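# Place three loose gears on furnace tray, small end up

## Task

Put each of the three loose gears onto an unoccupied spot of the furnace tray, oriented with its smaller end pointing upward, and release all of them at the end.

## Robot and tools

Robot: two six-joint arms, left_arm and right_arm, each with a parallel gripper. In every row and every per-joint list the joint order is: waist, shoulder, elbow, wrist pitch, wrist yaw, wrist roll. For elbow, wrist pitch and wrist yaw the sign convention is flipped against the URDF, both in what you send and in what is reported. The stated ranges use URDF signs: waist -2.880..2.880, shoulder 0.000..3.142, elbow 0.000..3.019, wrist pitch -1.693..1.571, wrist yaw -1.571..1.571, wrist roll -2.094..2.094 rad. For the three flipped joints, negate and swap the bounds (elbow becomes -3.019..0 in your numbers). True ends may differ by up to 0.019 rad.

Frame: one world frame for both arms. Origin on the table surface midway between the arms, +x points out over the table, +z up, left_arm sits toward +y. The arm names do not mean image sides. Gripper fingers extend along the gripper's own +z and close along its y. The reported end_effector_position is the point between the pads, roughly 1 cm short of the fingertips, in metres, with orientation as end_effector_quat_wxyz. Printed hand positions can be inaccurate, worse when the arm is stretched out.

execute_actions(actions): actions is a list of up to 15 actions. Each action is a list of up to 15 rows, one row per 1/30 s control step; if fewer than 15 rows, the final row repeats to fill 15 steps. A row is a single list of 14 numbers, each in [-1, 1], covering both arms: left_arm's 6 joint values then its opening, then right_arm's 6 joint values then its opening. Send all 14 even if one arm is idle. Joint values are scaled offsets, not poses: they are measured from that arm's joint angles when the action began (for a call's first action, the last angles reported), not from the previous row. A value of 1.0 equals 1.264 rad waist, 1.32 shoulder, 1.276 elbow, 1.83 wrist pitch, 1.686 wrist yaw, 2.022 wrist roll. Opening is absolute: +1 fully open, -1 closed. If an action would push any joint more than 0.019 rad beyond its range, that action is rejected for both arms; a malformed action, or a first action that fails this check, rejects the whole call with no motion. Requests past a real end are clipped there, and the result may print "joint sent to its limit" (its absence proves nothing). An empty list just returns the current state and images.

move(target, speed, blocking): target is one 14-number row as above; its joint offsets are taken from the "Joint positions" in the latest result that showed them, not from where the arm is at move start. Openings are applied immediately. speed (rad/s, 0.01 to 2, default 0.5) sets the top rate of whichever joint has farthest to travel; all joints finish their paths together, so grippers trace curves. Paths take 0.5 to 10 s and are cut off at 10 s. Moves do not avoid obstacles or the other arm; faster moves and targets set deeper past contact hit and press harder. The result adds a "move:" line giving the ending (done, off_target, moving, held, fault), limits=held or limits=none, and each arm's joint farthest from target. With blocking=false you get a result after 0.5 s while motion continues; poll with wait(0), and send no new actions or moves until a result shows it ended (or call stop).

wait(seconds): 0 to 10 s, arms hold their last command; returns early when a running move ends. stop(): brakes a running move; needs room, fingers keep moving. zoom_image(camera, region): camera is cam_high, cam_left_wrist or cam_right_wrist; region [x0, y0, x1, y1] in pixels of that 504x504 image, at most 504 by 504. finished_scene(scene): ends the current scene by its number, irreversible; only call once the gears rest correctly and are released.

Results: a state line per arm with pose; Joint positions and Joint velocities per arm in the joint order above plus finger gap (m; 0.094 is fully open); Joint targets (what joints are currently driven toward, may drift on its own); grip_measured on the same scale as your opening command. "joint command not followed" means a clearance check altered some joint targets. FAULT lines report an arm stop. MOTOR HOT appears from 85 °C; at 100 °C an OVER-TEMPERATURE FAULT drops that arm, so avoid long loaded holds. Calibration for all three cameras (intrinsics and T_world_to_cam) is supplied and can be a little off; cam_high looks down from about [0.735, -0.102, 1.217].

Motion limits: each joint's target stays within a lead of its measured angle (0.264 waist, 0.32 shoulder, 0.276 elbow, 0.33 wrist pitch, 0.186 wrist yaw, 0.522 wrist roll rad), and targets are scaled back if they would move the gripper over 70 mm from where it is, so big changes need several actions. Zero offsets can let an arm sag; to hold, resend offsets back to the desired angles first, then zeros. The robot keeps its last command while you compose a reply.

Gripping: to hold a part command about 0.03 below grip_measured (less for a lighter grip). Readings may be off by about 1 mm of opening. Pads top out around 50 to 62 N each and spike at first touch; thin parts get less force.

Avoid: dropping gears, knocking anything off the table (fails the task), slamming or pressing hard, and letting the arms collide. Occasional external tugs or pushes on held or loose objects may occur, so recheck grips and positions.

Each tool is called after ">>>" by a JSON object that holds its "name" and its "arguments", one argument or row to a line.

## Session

>>> {"name": "execute_actions", "arguments": {
  "actions": []
}}

Scene clock: 0.00 s.
left_arm: end_effector_position=(+0.3538, +0.0072, +0.1764) grip_measured=+1.000 end_effector_quat_wxyz=(-0.182, +0.355, +0.777, -0.487) | right_arm: end_effector_position=(+0.0684, -0.7260, +0.3243) grip_measured=+1.000 end_effector_quat_wxyz=(-0.169, -0.288, +0.940, -0.075)
Joint names: [waist, shoulder, elbow, wrist pitch, wrist yaw, wrist roll]
Joint positions: left_arm=[-0.461  1.847 -1.428  1.632 -1.027  0.618  0.094] | right_arm=[-1.102  1.383 -1.495  1.565 -0.354 -1.78   0.094]
Joint velocities: left_arm=[-0.005 -0.005  0.002  0.017  0.037  0.022  0.   ] | right_arm=[-0.005 -0.015 -0.017  0.002  0.022 -0.037  0.   ]
Joint targets: left_arm=[-0.461 1.843 -1.451 1.633 -1.027 0.618] | right_arm=[-1.102 1.380 -1.524 1.563 -0.354 -1.780]
camera_calibration (this result's frames):
cam_left_wrist: T_world_to_cam=[[-0.375249, -0.261508, 0.88927, -0.027807], [-0.17474, 0.962134, 0.2092, 0.02236], [-0.910304, -0.076889, -0.406736, 0.519888], [0, 0, 0, 1]] pos_world=[0.466729, 0.0111886, 0.231507]
cam_right_wrist: T_world_to_cam=[[0.567543, -0.822691, 0.0327821, -0.646274], [-0.468398, -0.289872, 0.834612, -0.442289], [-0.677125, -0.489033, -0.549862, -0.00589124], [0, 0, 0, 1]] pos_world=[0.155632, -0.662773, 0.387087]

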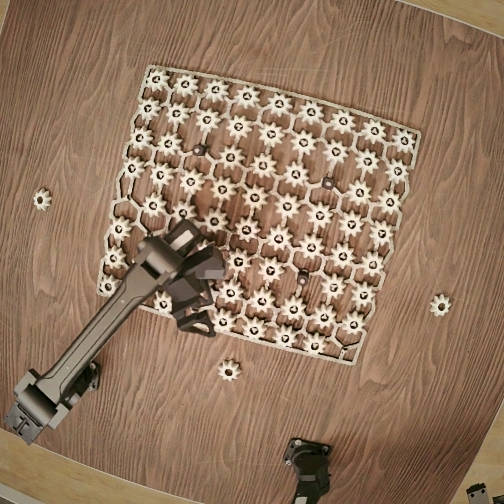

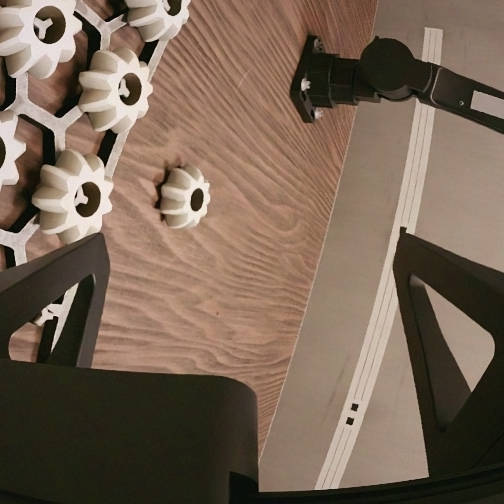

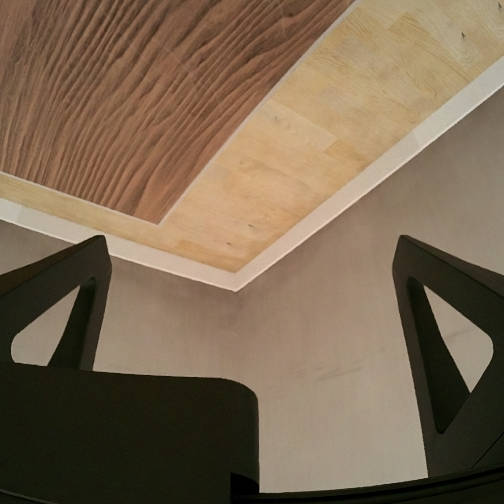

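>>> {"name": "zoom_image", "arguments": {
  "camera": "cam_high",
  "region": [80, 50, 280, 250]
}}

>>> {"name": "zoom_image", "arguments": {
  "camera": "cam_high",
  "region": [240, 80, 440, 280]
}}

>>> {"name": "zoom_image", "arguments": {
  "camera": "cam_high",
  "region": [80, 200, 380, 400]
}}

Region (80, 50, 280, 250) of cam_high's 504x504 image, scaled by 2.520, with more detail than that image has.

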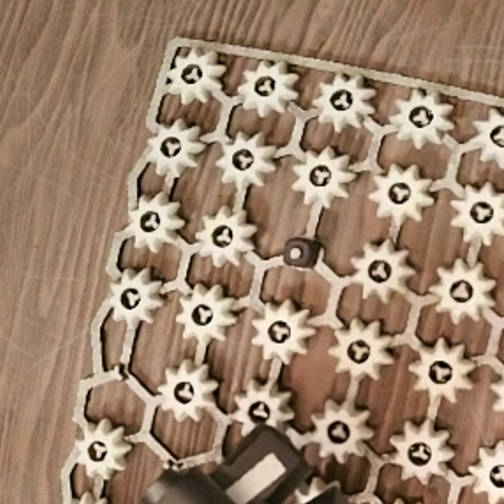

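Region (240, 80, 440, 280) of cam_high's 504x504 image, scaled by 2.520, with more detail than that image has.

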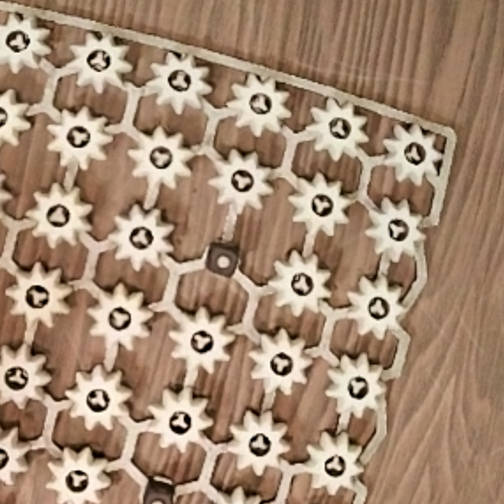

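Region (80, 200, 380, 400) of cam_high's 504x504 image, scaled by 1.680, with more detail than that image has.

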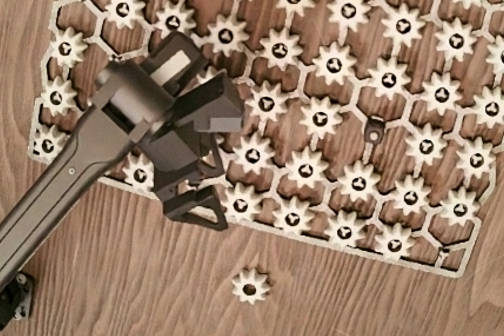

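>>> {"name": "move", "arguments": {
  "target": [0.728,-0.085,-0.034,-0.215,0.609,-0.306,0.5,0.647,0.342,-0.07,-0.160,0.21,0.88,0.5],
  "speed": 1.0
}}

Scene clock: 8.47 s.
left_arm: end_effector_position=(+0.4958, +0.5730, +0.1161) grip_measured=+0.502 end_effector_quat_wxyz=(-0.009, -0.200, +0.980, -0.002) | right_arm: end_effector_position=(+0.4714, -0.4933, +0.1250) grip_measured=+0.501 end_effector_quat_wxyz=(-0.002, +0.162, +0.987, -0.000)
Joint names: [waist, shoulder, elbow, wrist pitch, wrist yaw, wrist roll]
Joint positions: left_arm=[ 0.47   1.766 -1.428  1.251 -0.     0.014  0.071] | right_arm=[-0.275  1.824 -1.534  1.285 -0.002 -0.012  0.071]
Joint velocities: left_arm=[-0.015 -0.015  0.002 -0.002  0.037 -0.022  0.   ] | right_arm=[ 0.005 -0.015  0.012  0.002  0.081 -0.051 -0.   ]
Joint targets: left_arm=[0.460 1.735 -1.471 1.238 0.000 -0.000] | right_arm=[-0.284 1.835 -1.584 1.272 0.001 -0.001]
move: off_target (left_arm, right_arm); limits=none; left_arm: farthest joint: the elbow, 0.044 radians from its target (0.044 radians at the start); right_arm: farthest joint: the elbow, 0.051 radians from its target (0.089 radians at the start)
camera_calibration (this result's frames):
cam_left_wrist: T_world_to_cam=[[0.384531, -0.923069, 0.00887693, 0.331691], [-0.737033, -0.301214, 0.605023, 0.472164], [-0.555805, -0.239193, -0.796158, 0.630518], [0, 0, 0, 1]] pos_world=[0.5709, 0.599211, 0.213377]
cam_right_wrist: T_world_to_cam=[[-0.314569, -0.949196, -0.00854804, -0.318422], [-0.772224, 0.250662, 0.583813, 0.421501], [-0.552011, 0.19025, -0.811843, 0.58004], [0, 0, 0, 1]] pos_world=[0.545516, -0.518252, 0.222102]

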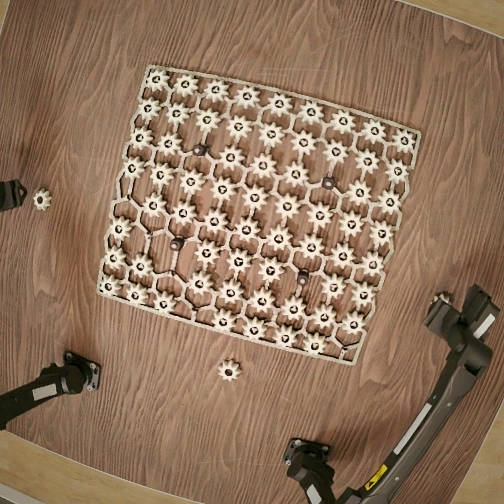

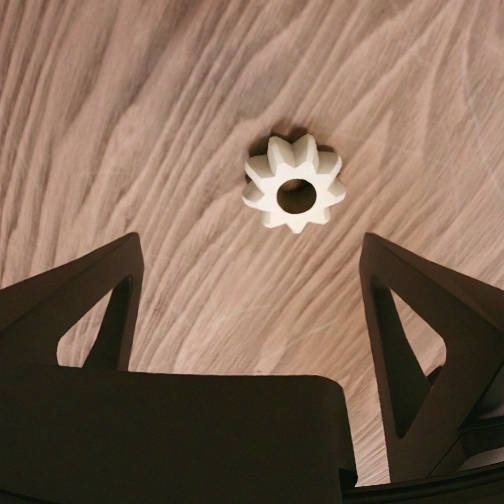

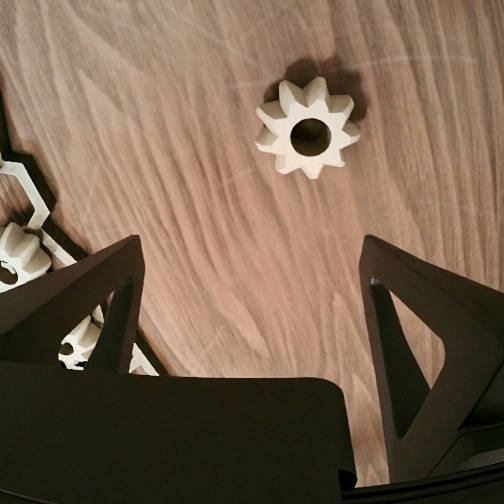

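>>> {"name": "zoom_image", "arguments": {
  "camera": "cam_left_wrist",
  "region": [226, 116, 366, 256]
}}

>>> {"name": "zoom_image", "arguments": {
  "camera": "cam_right_wrist",
  "region": [240, 60, 380, 200]
}}

Region (226, 116, 366, 256) of cam_left_wrist's 504x504 image, scaled by 3.600, with more detail than that image has.

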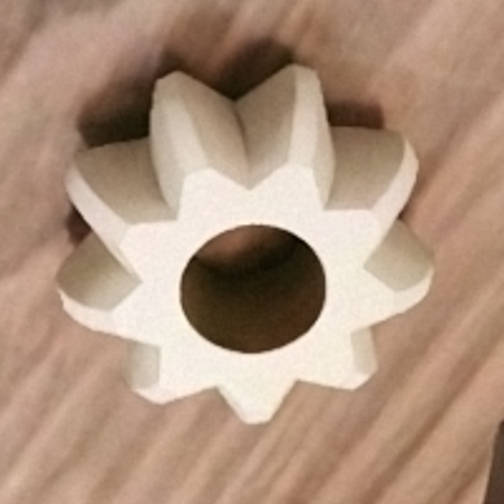

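Region (240, 60, 380, 200) of cam_right_wrist's 504x504 image, scaled by 3.600, with more detail than that image has.

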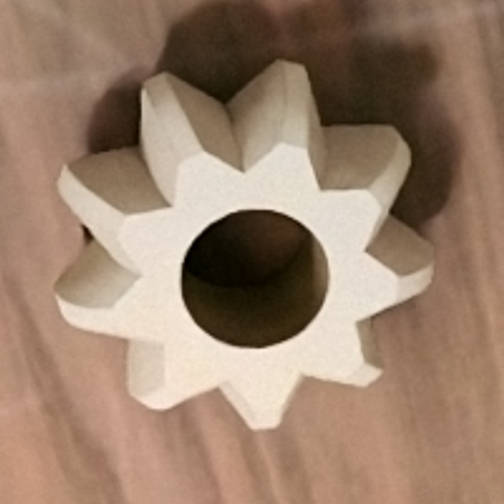

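>>> {"name": "move", "arguments": {
  "target": [-0.0435,-0.028,0.1395,-0.1153,0,0.025,0.5,-0.045,0.070,0.045,-0.0934,0,-0.019,0.5],
  "speed": 0.3
}}

Scene clock: 14.30 s.
left_arm: end_effector_position=(+0.4825, +0.5426, +0.0554) grip_measured=+0.502 end_effector_quat_wxyz=(+0.002, -0.160, +0.987, +0.000) | right_arm: end_effector_position=(+0.4718, -0.5234, +0.0601) grip_measured=+0.501 end_effector_quat_wxyz=(+0.004, +0.173, +0.985, -0.002)
Joint names: [waist, shoulder, elbow, wrist pitch, wrist yaw, wrist roll]
Joint positions: left_arm=[ 0.425  1.762 -1.247  1.052 -0.     0.05   0.071] | right_arm=[-0.326  1.902 -1.469  1.128 -0.002 -0.039  0.071]
Joint velocities: left_arm=[-0.015 -0.005  0.002 -0.022 -0.037 -0.007 -0.   ] | right_arm=[ 0.005 -0.005  0.002  0.012  0.066  0.007 -0.001]
Joint targets: left_arm=[0.415 1.730 -1.250 1.039 -0.000 0.064] | right_arm=[-0.332 1.916 -1.477 1.115 -0.002 -0.051]
move: off_target (left_arm); limits=none; left_arm: farthest joint: the shoulder, 0.033 radians from its target (0.037 radians at the start); right_arm: farthest joint: the shoulder, 0.014 radians from its target (0.093 radians at the start)
camera_calibration (this result's frames):
cam_left_wrist: T_world_to_cam=[[0.307799, -0.951416, 0.00825805, 0.361726], [-0.771576, -0.244521, 0.587265, 0.476833], [-0.556714, -0.187131, -0.809353, 0.540503], [0, 0, 0, 1]] pos_world=[0.55748, 0.561892, 0.154443]
cam_right_wrist: T_world_to_cam=[[-0.336819, -0.941535, -0.00805854, -0.332976], [-0.77364, 0.271859, 0.572341, 0.479651], [-0.536688, 0.19901, -0.819976, 0.531133], [0, 0, 0, 1]] pos_world=[0.543977, -0.549607, 0.15831]

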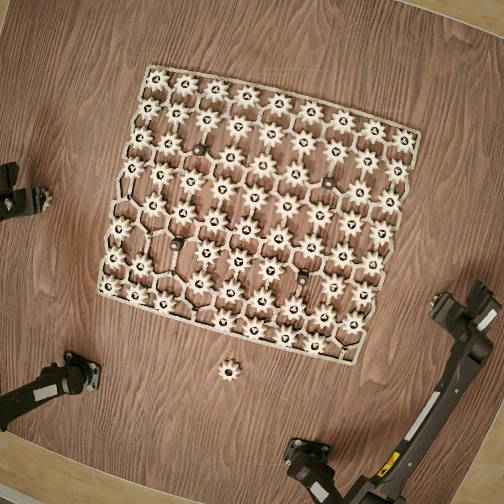

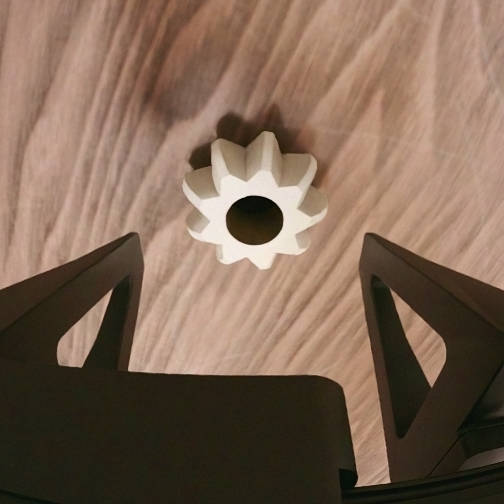

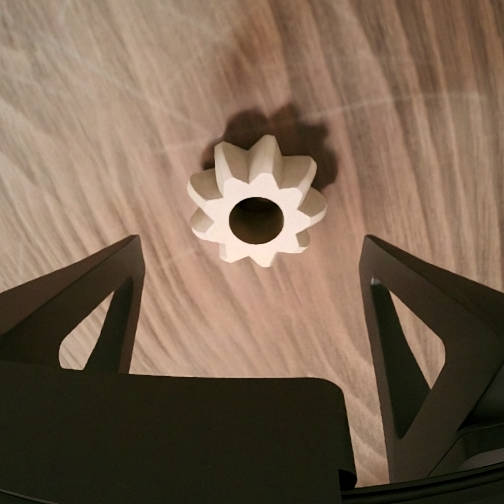

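>>> {"name": "zoom_image", "arguments": {
  "camera": "cam_left_wrist",
  "region": [170, 120, 340, 290]
}}

>>> {"name": "zoom_image", "arguments": {
  "camera": "cam_right_wrist",
  "region": [170, 120, 340, 290]
}}

Region (170, 120, 340, 290) of cam_left_wrist's 504x504 image, scaled by 2.965, with more detail than that image has.

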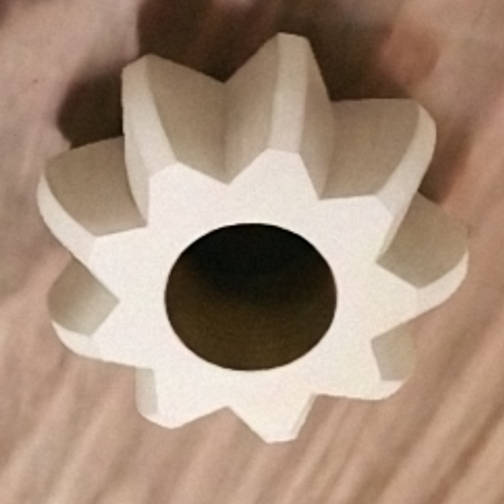

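Region (170, 120, 340, 290) of cam_right_wrist's 504x504 image, scaled by 2.965, with more detail than that image has.

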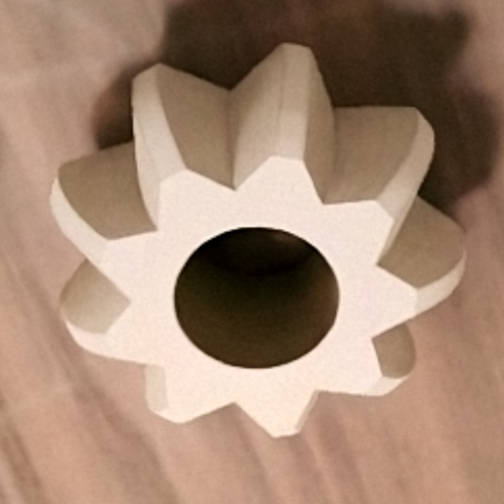

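>>> {"name": "move", "arguments": {
  "target": [0,0.051,0.028,-0.060,0,0,0.5,-0.008,0.050,0.028,-0.058,0,0,0.5],
  "speed": 0.15
}}

Scene clock: 17.03 s.
left_arm: end_effector_position=(+0.4857, +0.5439, +0.0219) grip_measured=+0.502 end_effector_quat_wxyz=(+0.009, -0.160, +0.987, +0.002) | right_arm: end_effector_position=(+0.4723, -0.5236, +0.0196) grip_measured=+0.501 end_effector_quat_wxyz=(+0.005, +0.173, +0.985, -0.002)
Joint names: [waist, shoulder, elbow, wrist pitch, wrist yaw, wrist roll]
Joint positions: left_arm=[ 0.425  1.809 -1.211  0.956 -0.     0.05   0.071] | right_arm=[-0.326  1.952 -1.427  1.035 -0.002 -0.04   0.071]
Joint velocities: left_arm=[-0.005 -0.005 -0.012 -0.007 -0.022  0.051 -0.   ] | right_arm=[-0.005  0.005  0.017 -0.007 -0.081 -0.051 -0.001]
Joint targets: left_arm=[0.425 1.829 -1.212 0.943 -0.000 0.050] | right_arm=[-0.336 1.968 -1.433 1.022 -0.002 -0.040]
move: off_target (left_arm); limits=none; left_arm: farthest joint: the shoulder, 0.021 radians from its target (0.067 radians at the start); right_arm: farthest joint: the shoulder, 0.016 radians from its target (0.066 radians at the start)
camera_calibration (this result's frames):
cam_left_wrist: T_world_to_cam=[[0.307696, -0.951456, 0.0074306, 0.362292], [-0.779224, -0.2475, 0.575807, 0.504864], [-0.546015, -0.182963, -0.817552, 0.508073], [0, 0, 0, 1]] pos_world=[0.559343, 0.562618, 0.12198]
cam_right_wrist: T_world_to_cam=[[-0.336449, -0.941668, -0.00798725, -0.333576], [-0.77455, 0.271895, 0.571091, 0.503826], [-0.535606, 0.198329, -0.820848, 0.497409], [0, 0, 0, 1]] pos_world=[0.544423, -0.549757, 0.117902]

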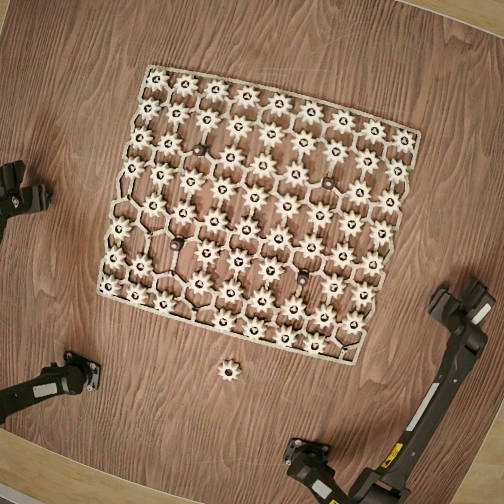

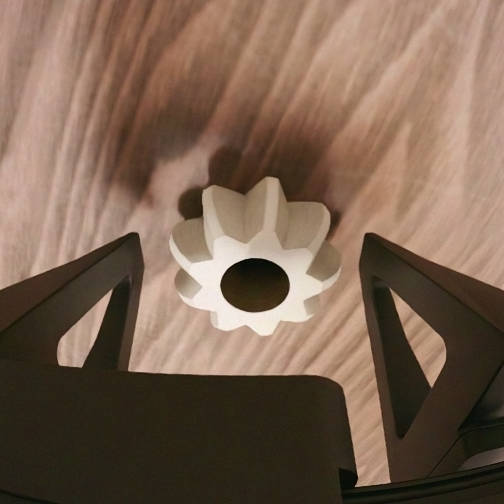

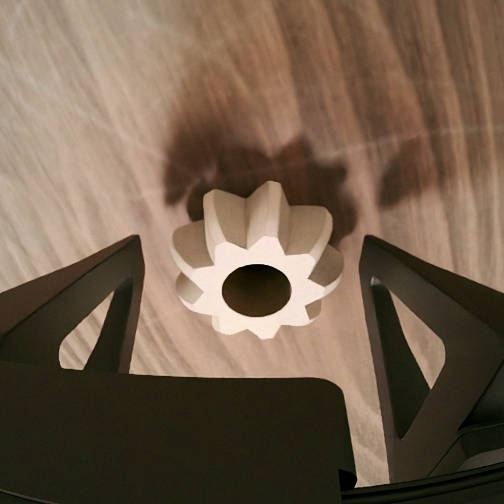

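>>> {"name": "execute_actions", "arguments": {
  "actions": [
    [[0,0.015,-0.006,-0.007,0,0,0.5,0,0.012,-0.008,-0.007,0,0,0.5],[0,0.016,-0.006,-0.007,0,0,0.5,0,0.013,-0.008,-0.007,0,0,0.5],[0,0.017,-0.006,-0.007,0,0,0.5,0,0.014,-0.008,-0.007,0,0,0.5],[0,0.018,-0.006,-0.007,0,0,0.5,0,0.015,-0.008,-0.007,0,0,0.5],[0,0.019,-0.006,-0.007,0,0,0.5,0,0.016,-0.008,-0.007,0,0,0.5],[0,0.020,-0.006,-0.007,0,0,0.5,0,0.017,-0.008,-0.007,0,0,0.5],[0,0.021,-0.006,-0.007,0,0,0.5,0,0.018,-0.008,-0.007,0,0,0.5],[0,0.022,-0.006,-0.007,0,0,0.5,0,0.019,-0.008,-0.007,0,0,0.5],[0,0.023,-0.006,-0.007,0,0,0.5,0,0.020,-0.008,-0.007,0,0,0.5],[0,0.024,-0.006,-0.007,0,0,0.5,0,0.020,-0.008,-0.007,0,0,0.5],[0,0.025,-0.006,-0.007,0,0,0.5,0,0.020,-0.008,-0.007,0,0,0.5]]
  ]
}}

>>> {"name": "wait", "arguments": {
  "seconds": 0.3
}}

Scene clock: 19.70 s.
left_arm: end_effector_position=(+0.4851, +0.5436, +0.0191) grip_measured=+0.502 end_effector_quat_wxyz=(+0.006, -0.160, +0.987, +0.001) | right_arm: end_effector_position=(+0.4720, -0.5235, +0.0179) grip_measured=+0.501 end_effector_quat_wxyz=(+0.004, +0.173, +0.985, -0.002)
Joint names: [waist, shoulder, elbow, wrist pitch, wrist yaw, wrist roll]
Joint positions: left_arm=[ 0.425  1.814 -1.211  0.956 -0.     0.05   0.071] | right_arm=[-0.326  1.955 -1.427  1.035 -0.002 -0.04   0.071]
Joint velocities: left_arm=[-0.005  0.015  0.007 -0.007 -0.007 -0.022 -0.   ] | right_arm=[ 0.015  0.015 -0.022 -0.002  0.007 -0.037 -0.001]
Joint targets: left_arm=[0.425 1.842 -1.219 0.943 -0.000 0.050] | right_arm=[-0.326 1.978 -1.437 1.022 -0.002 -0.040]
camera_calibration (this result's frames):
cam_left_wrist: T_world_to_cam=[[0.307736, -0.95144, 0.00776624, 0.362241], [-0.776142, -0.246299, 0.580466, 0.503678], [-0.550366, -0.184658, -0.814248, 0.508457], [0, 0, 0, 1]] pos_world=[0.559289, 0.562597, 0.118829]
cam_right_wrist: T_world_to_cam=[[-0.336472, -0.941659, -0.00812276, -0.333556], [-0.772933, 0.271235, 0.573591, 0.503328], [-0.537923, 0.199275, -0.819102, 0.497427], [0, 0, 0, 1]] pos_world=[0.544384, -0.549741, 0.11603]

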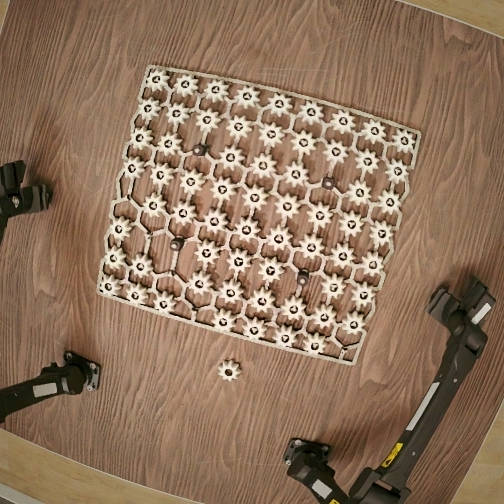

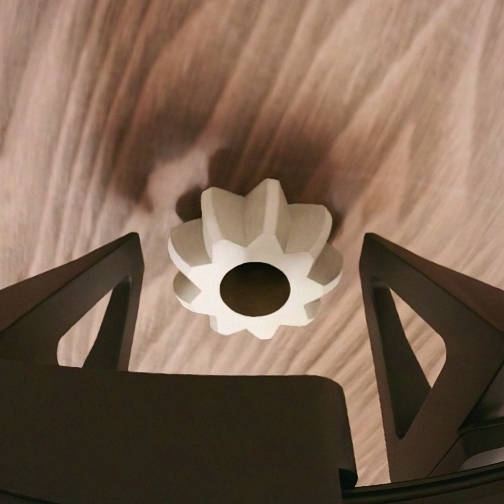

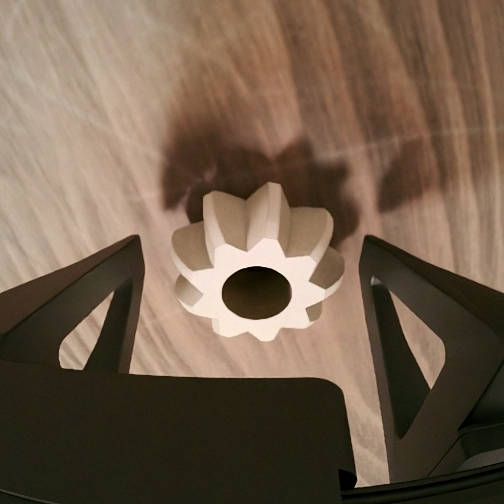

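Scene clock: 20.00 s.
left_arm: end_effector_position=(+0.4850, +0.5436, +0.0184) grip_measured=+0.502 end_effector_quat_wxyz=(+0.005, -0.160, +0.987, +0.001) | right_arm: end_effector_position=(+0.4720, -0.5235, +0.0177) grip_measured=+0.501 end_effector_quat_wxyz=(+0.003, +0.173, +0.985, -0.002)
Joint names: [waist, shoulder, elbow, wrist pitch, wrist yaw, wrist roll]
Joint positions: left_arm=[ 0.425  1.816 -1.211  0.956 -0.     0.05   0.071] | right_arm=[-0.326  1.955 -1.427  1.035 -0.002 -0.04   0.071]
Joint velocities: left_arm=[-0.005  0.005 -0.002  0.012 -0.022  0.066 -0.   ] | right_arm=[-0.015 -0.005  0.007 -0.012 -0.051 -0.022 -0.   ]
Joint targets: left_arm=[0.425 1.842 -1.219 0.943 -0.000 0.050] | right_arm=[-0.326 1.978 -1.437 1.022 -0.002 -0.040]
wait: 0.30 s; at rest by 0.17 s
camera_calibration (this result's frames):
cam_left_wrist: T_world_to_cam=[[0.307748, -0.951436, 0.0078557, 0.362227], [-0.775316, -0.245978, 0.581705, 0.503362], [-0.551523, -0.185109, -0.813362, 0.508559], [0, 0, 0, 1]] pos_world=[0.559271, 0.56259, 0.117989]
cam_right_wrist: T_world_to_cam=[[-0.336475, -0.941657, -0.00813969, -0.333554], [-0.77273, 0.271152, 0.573903, 0.503266], [-0.538212, 0.199393, -0.818883, 0.497429], [0, 0, 0, 1]] pos_world=[0.544379, -0.549739, 0.115796]

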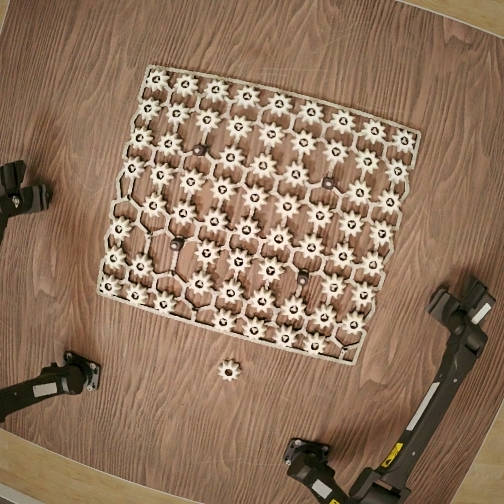

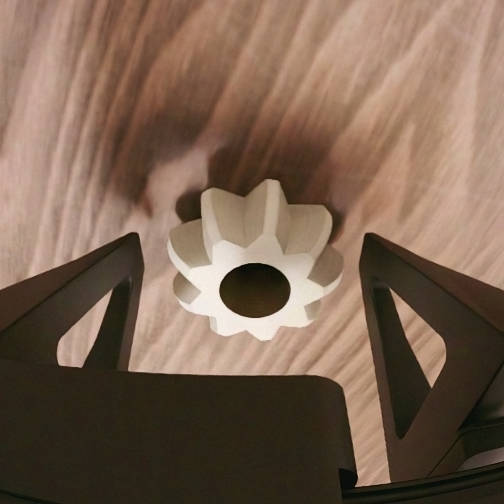

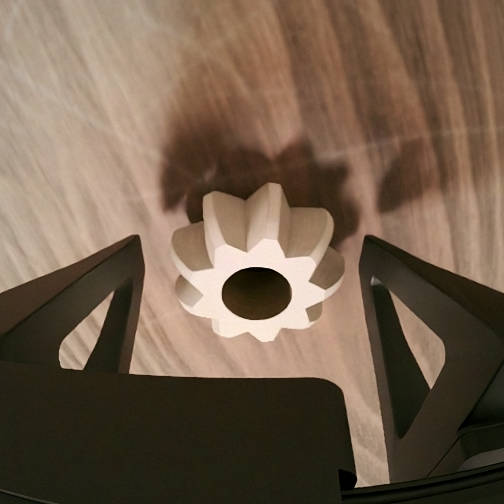

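>>> {"name": "execute_actions", "arguments": {
  "actions": [
    [[0,0.021,-0.006,-0.007,0,0,0.5,0,0.018,-0.008,-0.007,0,0,0.5],[0,0.023,-0.006,-0.007,0,0,0.5,0,0.020,-0.008,-0.007,0,0,0.5],[0,0.025,-0.006,-0.007,0,0,0.5,0,0.022,-0.008,-0.007,0,0,0.5],[0,0.027,-0.006,-0.007,0,0,0.5,0,0.024,-0.008,-0.007,0,0,0.5],[0,0.028,-0.006,-0.007,0,0,0.5,0,0.025,-0.008,-0.007,0,0,0.5],[0,0.029,-0.006,-0.007,0,0,0.5,0,0.025,-0.008,-0.007,0,0,0.5],[0,0.029,-0.006,-0.007,0,0,0.5,0,0.025,-0.008,-0.007,0,0,0.5],[0,0.029,-0.006,-0.007,0,0,0.5,0,0.025,-0.008,-0.007,0,0,0.5],[0,0.029,-0.006,-0.007,0,0,0.5,0,0.025,-0.008,-0.007,0,0,0.5],[0,0.029,-0.006,-0.007,0,0,0.5,0,0.025,-0.008,-0.007,0,0,0.5]]
  ]
}}

>>> {"name": "wait", "arguments": {
  "seconds": 0.2
}}

Scene clock: 21.17 s.
left_arm: end_effector_position=(+0.4834, +0.5430, +0.0117) grip_measured=+0.502 end_effector_quat_wxyz=(-0.002, -0.160, +0.987, -0.001) | right_arm: end_effector_position=(+0.4706, -0.5229, +0.0110) grip_measured=+0.501 end_effector_quat_wxyz=(-0.003, +0.173, +0.985, -0.000)
Joint names: [waist, shoulder, elbow, wrist pitch, wrist yaw, wrist roll]
Joint positions: left_arm=[ 0.425  1.83  -1.211  0.956 -0.     0.05   0.071] | right_arm=[-0.326  1.968 -1.427  1.035 -0.002 -0.04   0.071]
Joint velocities: left_arm=[-0.005 -0.005  0.012 -0.022 -0.095  0.051  0.   ] | right_arm=[ 0.015 -0.005  0.002  0.007  0.051 -0.007  0.001]
Joint targets: left_arm=[0.425 1.854 -1.219 0.943 -0.000 0.050] | right_arm=[-0.326 1.988 -1.437 1.022 -0.002 -0.040]
camera_calibration (this result's frames):
cam_left_wrist: T_world_to_cam=[[0.307856, -0.951393, 0.00868233, 0.362099], [-0.76759, -0.242968, 0.593104, 0.500425], [-0.562166, -0.189255, -0.805079, 0.509472], [0, 0, 0, 1]] pos_world=[0.559055, 0.562506, 0.110218]
cam_right_wrist: T_world_to_cam=[[-0.336573, -0.941617, -0.00869779, -0.33347], [-0.765982, 0.268397, 0.584153, 0.501211], [-0.547714, 0.203272, -0.811597, 0.497487], [0, 0, 0, 1]] pos_world=[0.544162, -0.549651, 0.108074]

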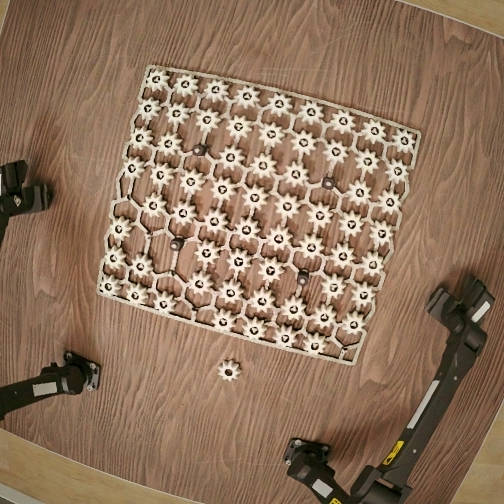

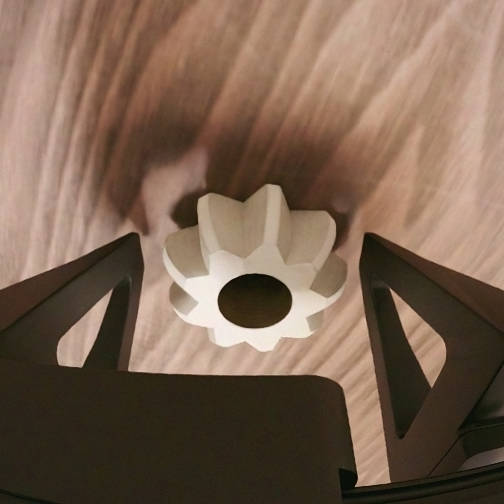

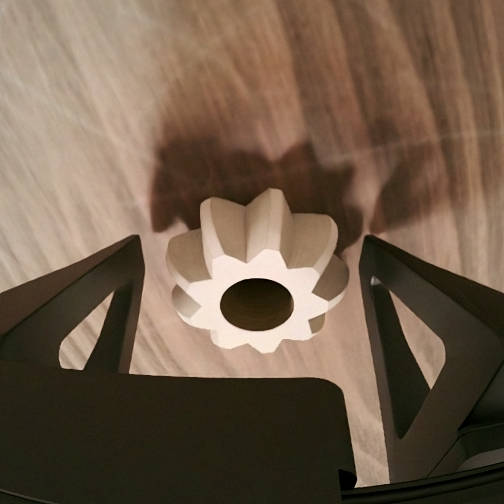

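Scene clock: 21.37 s.
left_arm: end_effector_position=(+0.4834, +0.5430, +0.0117) grip_measured=+0.502 end_effector_quat_wxyz=(-0.002, -0.160, +0.987, -0.001) | right_arm: end_effector_position=(+0.4706, -0.5229, +0.0110) grip_measured=+0.501 end_effector_quat_wxyz=(-0.003, +0.173, +0.985, -0.000)
Joint names: [waist, shoulder, elbow, wrist pitch, wrist yaw, wrist roll]
Joint positions: left_arm=[ 0.425  1.83  -1.211  0.956 -0.     0.05   0.071] | right_arm=[-0.326  1.968 -1.427  1.035 -0.002 -0.04   0.071]
Joint velocities: left_arm=[-0.015 -0.005 -0.007  0.007  0.007 -0.095 -0.   ] | right_arm=[-0.005 -0.015  0.002 -0.012 -0.022 -0.022  0.   ]
Joint targets: left_arm=[0.425 1.854 -1.219 0.943 -0.000 0.050] | right_arm=[-0.326 1.988 -1.437 1.022 -0.002 -0.040]
wait: 0.20 s; at rest by 0.17 s
camera_calibration (this result's frames):
cam_left_wrist: T_world_to_cam=[[0.307856, -0.951393, 0.00868233, 0.362099], [-0.76759, -0.242968, 0.593104, 0.500425], [-0.562166, -0.189255, -0.805079, 0.509472], [0, 0, 0, 1]] pos_world=[0.559055, 0.562506, 0.110218]
cam_right_wrist: T_world_to_cam=[[-0.336573, -0.941617, -0.00869779, -0.33347], [-0.765982, 0.268397, 0.584153, 0.501211], [-0.547714, 0.203272, -0.811597, 0.497487], [0, 0, 0, 1]] pos_world=[0.544162, -0.549651, 0.108074]

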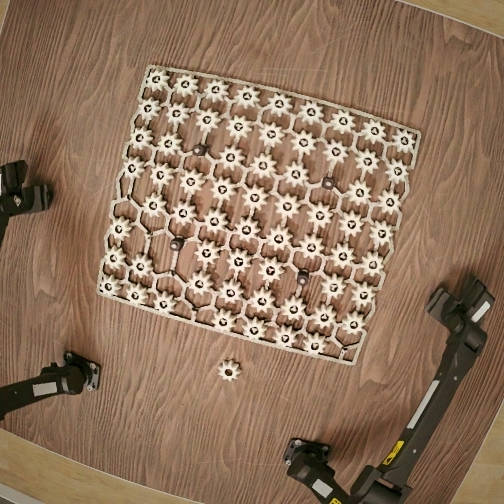

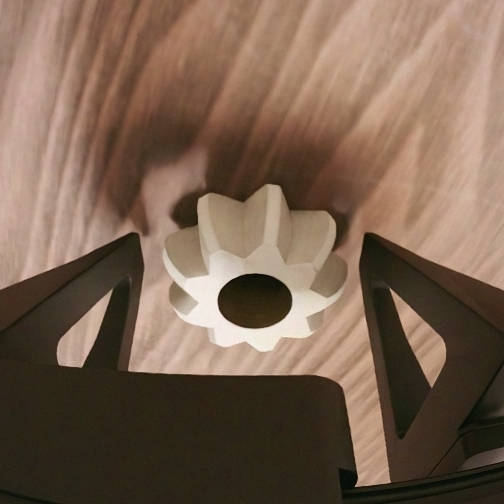

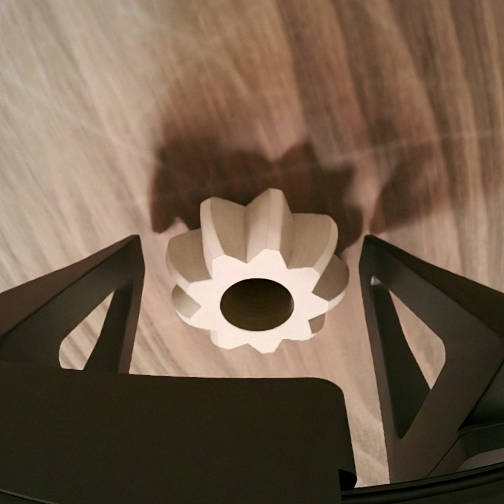

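>>> {"name": "execute_actions", "arguments": {
  "actions": [
    [[0,0,-0.006,-0.007,0,0,0.47,0,0,-0.008,-0.007,0,0,0.47],[0,0,-0.006,-0.007,0,0,0.44,0,0,-0.008,-0.007,0,0,0.44],[0,0,-0.006,-0.007,0,0,0.41,0,0,-0.008,-0.007,0,0,0.41],[0,0,-0.006,-0.007,0,0,0.38,0,0,-0.008,-0.007,0,0,0.38],[0,0,-0.006,-0.007,0,0,0.36,0,0,-0.008,-0.007,0,0,0.36],[0,0,-0.006,-0.007,0,0,0.34,0,0,-0.008,-0.007,0,0,0.34],[0,0,-0.006,-0.007,0,0,0.32,0,0,-0.008,-0.007,0,0,0.32],[0,0,-0.006,-0.007,0,0,0.30,0,0,-0.008,-0.007,0,0,0.30],[0,0,-0.006,-0.007,0,0,0.285,0,0,-0.008,-0.007,0,0,0.285],[0,0,-0.006,-0.007,0,0,0.27,0,0,-0.008,-0.007,0,0,0.27],[0,0,-0.006,-0.007,0,0,0.26,0,0,-0.008,-0.007,0,0,0.26],[0,0,-0.006,-0.007,0,0,0.25,0,0,-0.008,-0.007,0,0,0.25],[0,0,-0.006,-0.007,0,0,0.24,0,0,-0.008,-0.007,0,0,0.24],[0,0,-0.006,-0.007,0,0,0.23,0,0,-0.008,-0.007,0,0,0.23],[0,0,-0.006,-0.007,0,0,0.22,0,0,-0.008,-0.007,0,0,0.22]],
    [[0,0,-0.006,0,0,0,0.213,0,0,-0.008,0,0,0,0.213],[0,0,-0.006,0,0,0,0.206,0,0,-0.008,0,0,0,0.206],[0,0,-0.006,0,0,0,0.2,0,0,-0.008,0,0,0,0.2],[0,0,-0.006,0,0,0,0.193,0,0,-0.008,0,0,0,0.193],[0,0,-0.006,0,0,0,0.186,0,0,-0.008,0,0,0,0.186],[0,0,-0.006,0,0,0,0.18,0,0,-0.008,0,0,0,0.18],[0,0,-0.006,0,0,0,0.173,0,0,-0.008,0,0,0,0.173],[0,0,-0.006,0,0,0,0.166,0,0,-0.008,0,0,0,0.166],[0,0,-0.006,0,0,0,0.16,0,0,-0.008,0,0,0,0.16],[0,0,-0.006,0,0,0,0.153,0,0,-0.008,0,0,0,0.153],[0,0,-0.006,0,0,0,0.146,0,0,-0.008,0,0,0,0.146],[0,0,-0.006,0,0,0,0.14,0,0,-0.008,0,0,0,0.14],[0,0,-0.006,0,0,0,0.135,0,0,-0.008,0,0,0,0.135],[0,0,-0.006,0,0,0,0.13,0,0,-0.008,0,0,0,0.13],[0,0,-0.006,0,0,0,0.125,0,0,-0.008,0,0,0,0.125]]
  ]
}}

Scene clock: 23.73 s.
left_arm: end_effector_position=(+0.4836, +0.5425, +0.0117) grip_measured=+0.180 end_effector_quat_wxyz=(-0.002, -0.160, +0.987, -0.002) | right_arm: end_effector_position=(+0.4705, -0.5232, +0.0110) grip_measured=+0.175 end_effector_quat_wxyz=(-0.003, +0.173, +0.985, -0.001)
Joint names: [waist, shoulder, elbow, wrist pitch, wrist yaw, wrist roll]
Joint positions: left_arm=[ 0.425  1.83  -1.211  0.956 -0.003  0.05   0.055] | right_arm=[-0.326  1.968 -1.427  1.035 -0.003 -0.04   0.055]
Joint velocities: left_arm=[-0.005 -0.005 -0.002 -0.002 -0.037 -0.037  0.   ] | right_arm=[-0.005 -0.015  0.017  0.002 -0.037 -0.022  0.001]
Joint targets: left_arm=[0.425 1.830 -1.219 0.956 -0.003 0.050] | right_arm=[-0.326 1.968 -1.437 1.035 -0.003 -0.040]
camera_calibration (this result's frames):
cam_left_wrist: T_world_to_cam=[[0.307856, -0.951365, 0.0113479, 0.361594], [-0.768162, -0.2415, 0.592962, 0.499931], [-0.561383, -0.191264, -0.80515, 0.510198], [0, 0, 0, 1]] pos_world=[0.559126, 0.562324, 0.110243]
cam_right_wrist: T_world_to_cam=[[-0.336569, -0.941634, -0.00679237, -0.33383], [-0.765563, 0.269421, 0.58423, 0.501535], [-0.548301, 0.201834, -0.81156, 0.497004], [0, 0, 0, 1]] pos_world=[0.544108, -0.549782, 0.108069]

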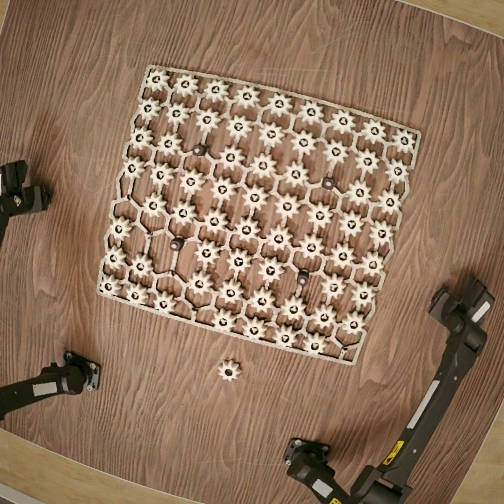

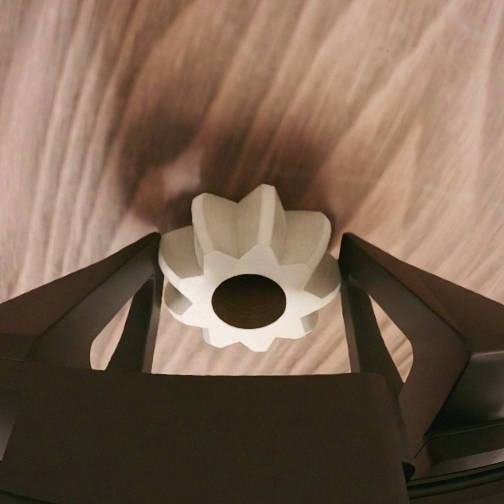

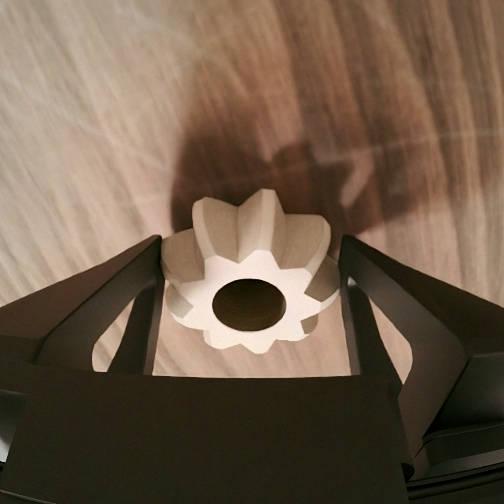

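>>> {"name": "execute_actions", "arguments": {
  "actions": [
    [[0,-0.010,-0.020,0,0,0,0.135,0,-0.010,-0.020,0,0,0,0.13],[0,-0.018,-0.035,0.002,0,0,0.135,0,-0.018,-0.035,0.002,0,0,0.13],[0,-0.023,-0.044,0.005,0,0,0.135,0,-0.023,-0.044,0.005,0,0,0.13],[0,-0.027,-0.047,0.009,0,0,0.135,0,-0.027,-0.047,0.009,0,0,0.13],[0,-0.031,-0.050,0.013,0,0,0.135,0,-0.031,-0.050,0.013,0,0,0.13],[0,-0.035,-0.052,0.017,0,0,0.135,0,-0.035,-0.053,0.017,0,0,0.13],[0,-0.039,-0.055,0.022,0,0,0.135,0,-0.039,-0.056,0.022,0,0,0.13],[0,-0.044,-0.057,0.026,0,0,0.135,0,-0.044,-0.059,0.026,0,0,0.13],[0,-0.048,-0.059,0.031,0,0,0.135,0,-0.048,-0.062,0.031,0,0,0.13],[0,-0.052,-0.062,0.035,0,0,0.135,0,-0.052,-0.065,0.035,0,0,0.13],[0,-0.057,-0.064,0.040,0,0,0.135,0,-0.057,-0.067,0.040,0,0,0.13],[0,-0.061,-0.066,0.044,0,0,0.135,0,-0.061,-0.070,0.044,0,0,0.13],[0,-0.065,-0.068,0.049,0,0,0.135,0,-0.065,-0.073,0.049,0,0,0.13],[0,-0.070,-0.071,0.053,0,0,0.135,0,-0.069,-0.076,0.053,0,0,0.13],[0,-0.074,-0.073,0.058,0,0,0.135,0,-0.073,-0.078,0.057,0,0,0.13]]
  ]
}}

>>> {"name": "wait", "arguments": {
  "seconds": 0.3
}}

Scene clock: 27.03 s.
left_arm: end_effector_position=(+0.4772, +0.5401, +0.0306) grip_measured=+0.180 end_effector_quat_wxyz=(-0.017, -0.160, +0.987, -0.005) | right_arm: end_effector_position=(+0.4653, -0.5211, +0.0308) grip_measured=+0.175 end_effector_quat_wxyz=(-0.018, +0.173, +0.985, +0.002)
Joint names: [waist, shoulder, elbow, wrist pitch, wrist yaw, wrist roll]
Joint positions: left_arm=[ 0.425  1.805 -1.233  1.035 -0.003  0.05   0.055] | right_arm=[-0.326  1.947 -1.452  1.112 -0.003 -0.04   0.055]
Joint velocities: left_arm=[-0.005 -0.21  -0.066  0.266  0.037  0.007 -0.001] | right_arm=[-0.005 -0.181 -0.081  0.222  0.022  0.022 -0.   ]
Joint targets: left_arm=[0.425 1.733 -1.305 1.062 -0.003 0.050] | right_arm=[-0.326 1.875 -1.523 1.138 -0.003 -0.040]
camera_calibration (this result's frames):
cam_left_wrist: T_world_to_cam=[[0.308228, -0.951221, 0.0132384, 0.360667], [-0.749857, -0.234368, 0.618698, 0.469878], [-0.585415, -0.200627, -0.785518, 0.537271], [0, 0, 0, 1]] pos_world=[0.5557, 0.560989, 0.126549]
cam_right_wrist: T_world_to_cam=[[-0.33678, -0.941548, -0.00814065, -0.333263], [-0.748709, 0.262541, 0.608692, 0.473251], [-0.570976, 0.21109, -0.793364, 0.524615], [0, 0, 0, 1]] pos_world=[0.541634, -0.548772, 0.125433]

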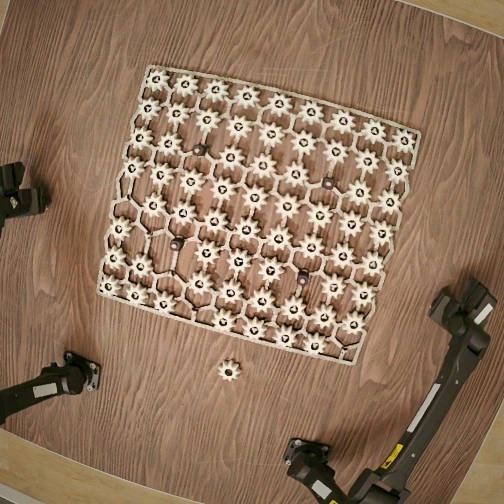

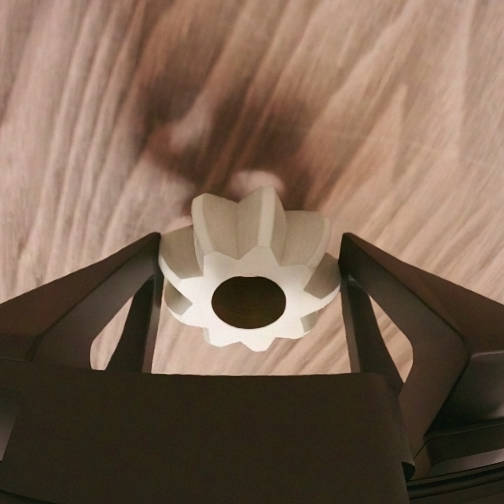

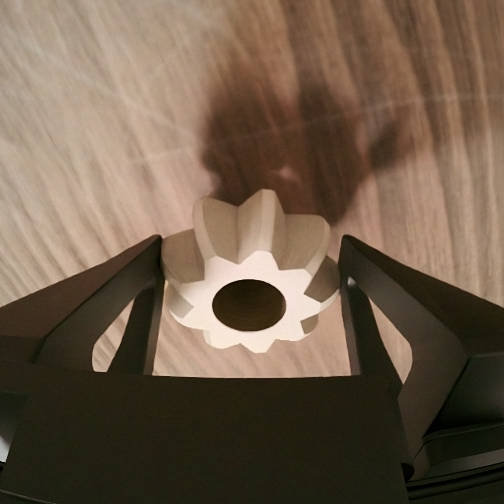

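Scene clock: 27.33 s.
left_arm: end_effector_position=(+0.4838, +0.5426, +0.0526) grip_measured=+0.180 end_effector_quat_wxyz=(+0.001, -0.160, +0.987, -0.001) | right_arm: end_effector_position=(+0.4711, -0.5235, +0.0530) grip_measured=+0.175 end_effector_quat_wxyz=(-0.001, +0.173, +0.985, -0.001)
Joint names: [waist, shoulder, elbow, wrist pitch, wrist yaw, wrist roll]
Joint positions: left_arm=[ 0.425  1.77  -1.25   1.051 -0.003  0.05   0.055] | right_arm=[-0.326  1.915 -1.468  1.126 -0.003 -0.04   0.055]
Joint velocities: left_arm=[-0.005 -0.005 -0.007  0.007  0.022 -0.066  0.   ] | right_arm=[-0.015 -0.015  0.002  0.007  0.037  0.022  0.   ]
Joint targets: left_arm=[0.425 1.733 -1.305 1.062 -0.003 0.050] | right_arm=[-0.326 1.875 -1.523 1.138 -0.003 -0.040]
wait: 0.30 s; no rest
camera_calibration (this result's frames):
cam_left_wrist: T_world_to_cam=[[0.307812, -0.951382, 0.0111024, 0.361185], [-0.770474, -0.242401, 0.589586, 0.477633], [-0.55823, -0.190036, -0.80763, 0.541187], [0, 0, 0, 1]] pos_world=[0.558934, 0.562249, 0.151463]
cam_right_wrist: T_world_to_cam=[[-0.336548, -0.941643, -0.00664027, -0.333597], [-0.767416, 0.270178, 0.581444, 0.478943], [-0.545718, 0.200779, -0.81356, 0.529844], [0, 0, 0, 1]] pos_world=[0.544423, -0.549911, 0.150366]

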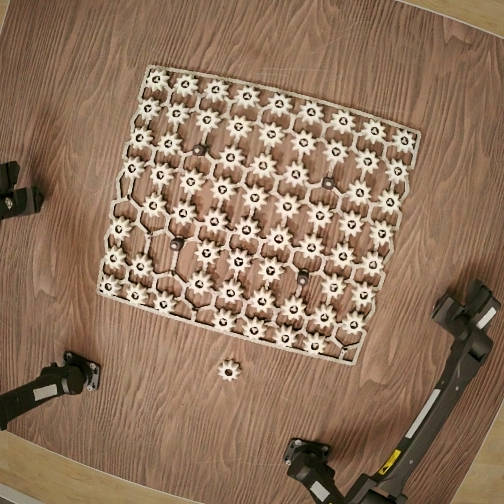

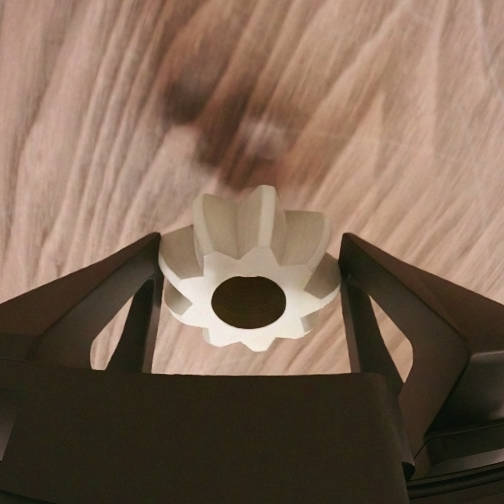

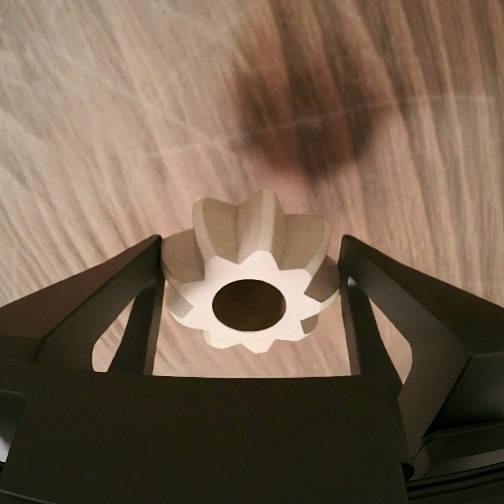

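>>> {"name": "move", "arguments": {
  "target": [-0.429,0.015,-0.158,0.0765,0,0.289,0.135,0.321,-0.432,0.434,-0.023,0,-0.370,0.13],
  "speed": 0.6
}}

Scene clock: 30.47 s.
left_arm: end_effector_position=(+0.5337, +0.2694, +0.0962) grip_measured=+0.180 end_effector_quat_wxyz=(+0.001, +0.390, +0.921, -0.002) | right_arm: end_effector_position=(+0.3087, -0.3069, +0.0961) grip_measured=+0.174 end_effector_quat_wxyz=(+0.001, -0.386, +0.922, -0.002)
Joint names: [waist, shoulder, elbow, wrist pitch, wrist yaw, wrist roll]
Joint positions: left_arm=[-0.127  1.779 -1.389  1.18  -0.004  0.62   0.055] | right_arm=[ 0.079  1.368 -0.898  1.097 -0.003 -0.776  0.055]
Joint velocities: left_arm=[-0.015 -0.005  0.012 -0.027 -0.007  0.007 -0.001] | right_arm=[-0.015  0.015 -0.022 -0.007 -0.007 -0.066 -0.001]
Joint targets: left_arm=[-0.118 1.790 -1.452 1.190 -0.003 0.635] | right_arm=[0.080 1.345 -0.915 1.083 -0.003 -0.788]
move: off_target (left_arm, right_arm); limits=none; left_arm: farthest joint: the elbow, 0.062 radians from its target (0.201 radians at the start); right_arm: farthest joint: the shoulder, 0.024 radians from its target (0.571 radians at the start)
camera_calibration (this result's frames):
cam_left_wrist: T_world_to_cam=[[-0.723583, -0.690152, 0.0108861, 0.565549], [-0.554164, 0.590266, 0.586931, 0.0846671], [-0.411497, 0.418661, -0.809564, 0.310176], [0, 0, 0, 1]] pos_world=[0.583778, 0.21048, 0.195257]
cam_right_wrist: T_world_to_cam=[[0.715508, -0.698587, -0.00502435, -0.434328], [-0.567098, -0.585004, 0.579801, -0.0533878], [-0.407981, -0.412003, -0.814743, 0.202313], [0, 0, 0, 1]] pos_world=[0.363028, -0.251294, 0.193605]

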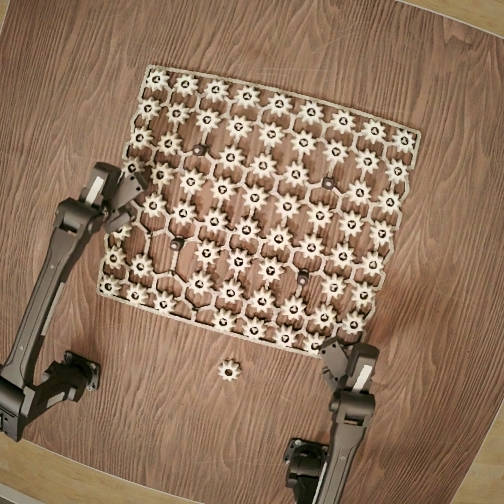

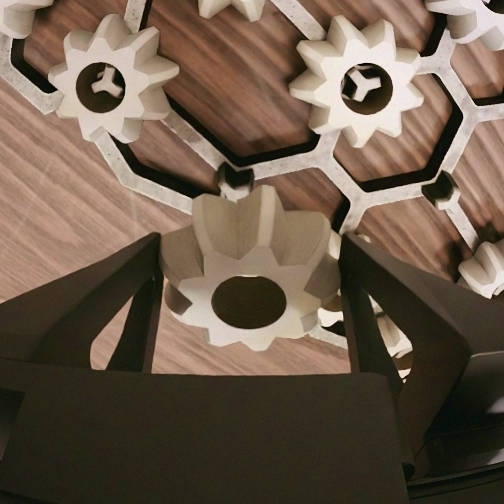

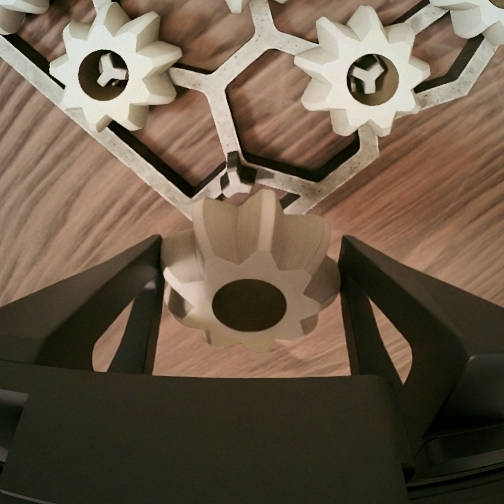

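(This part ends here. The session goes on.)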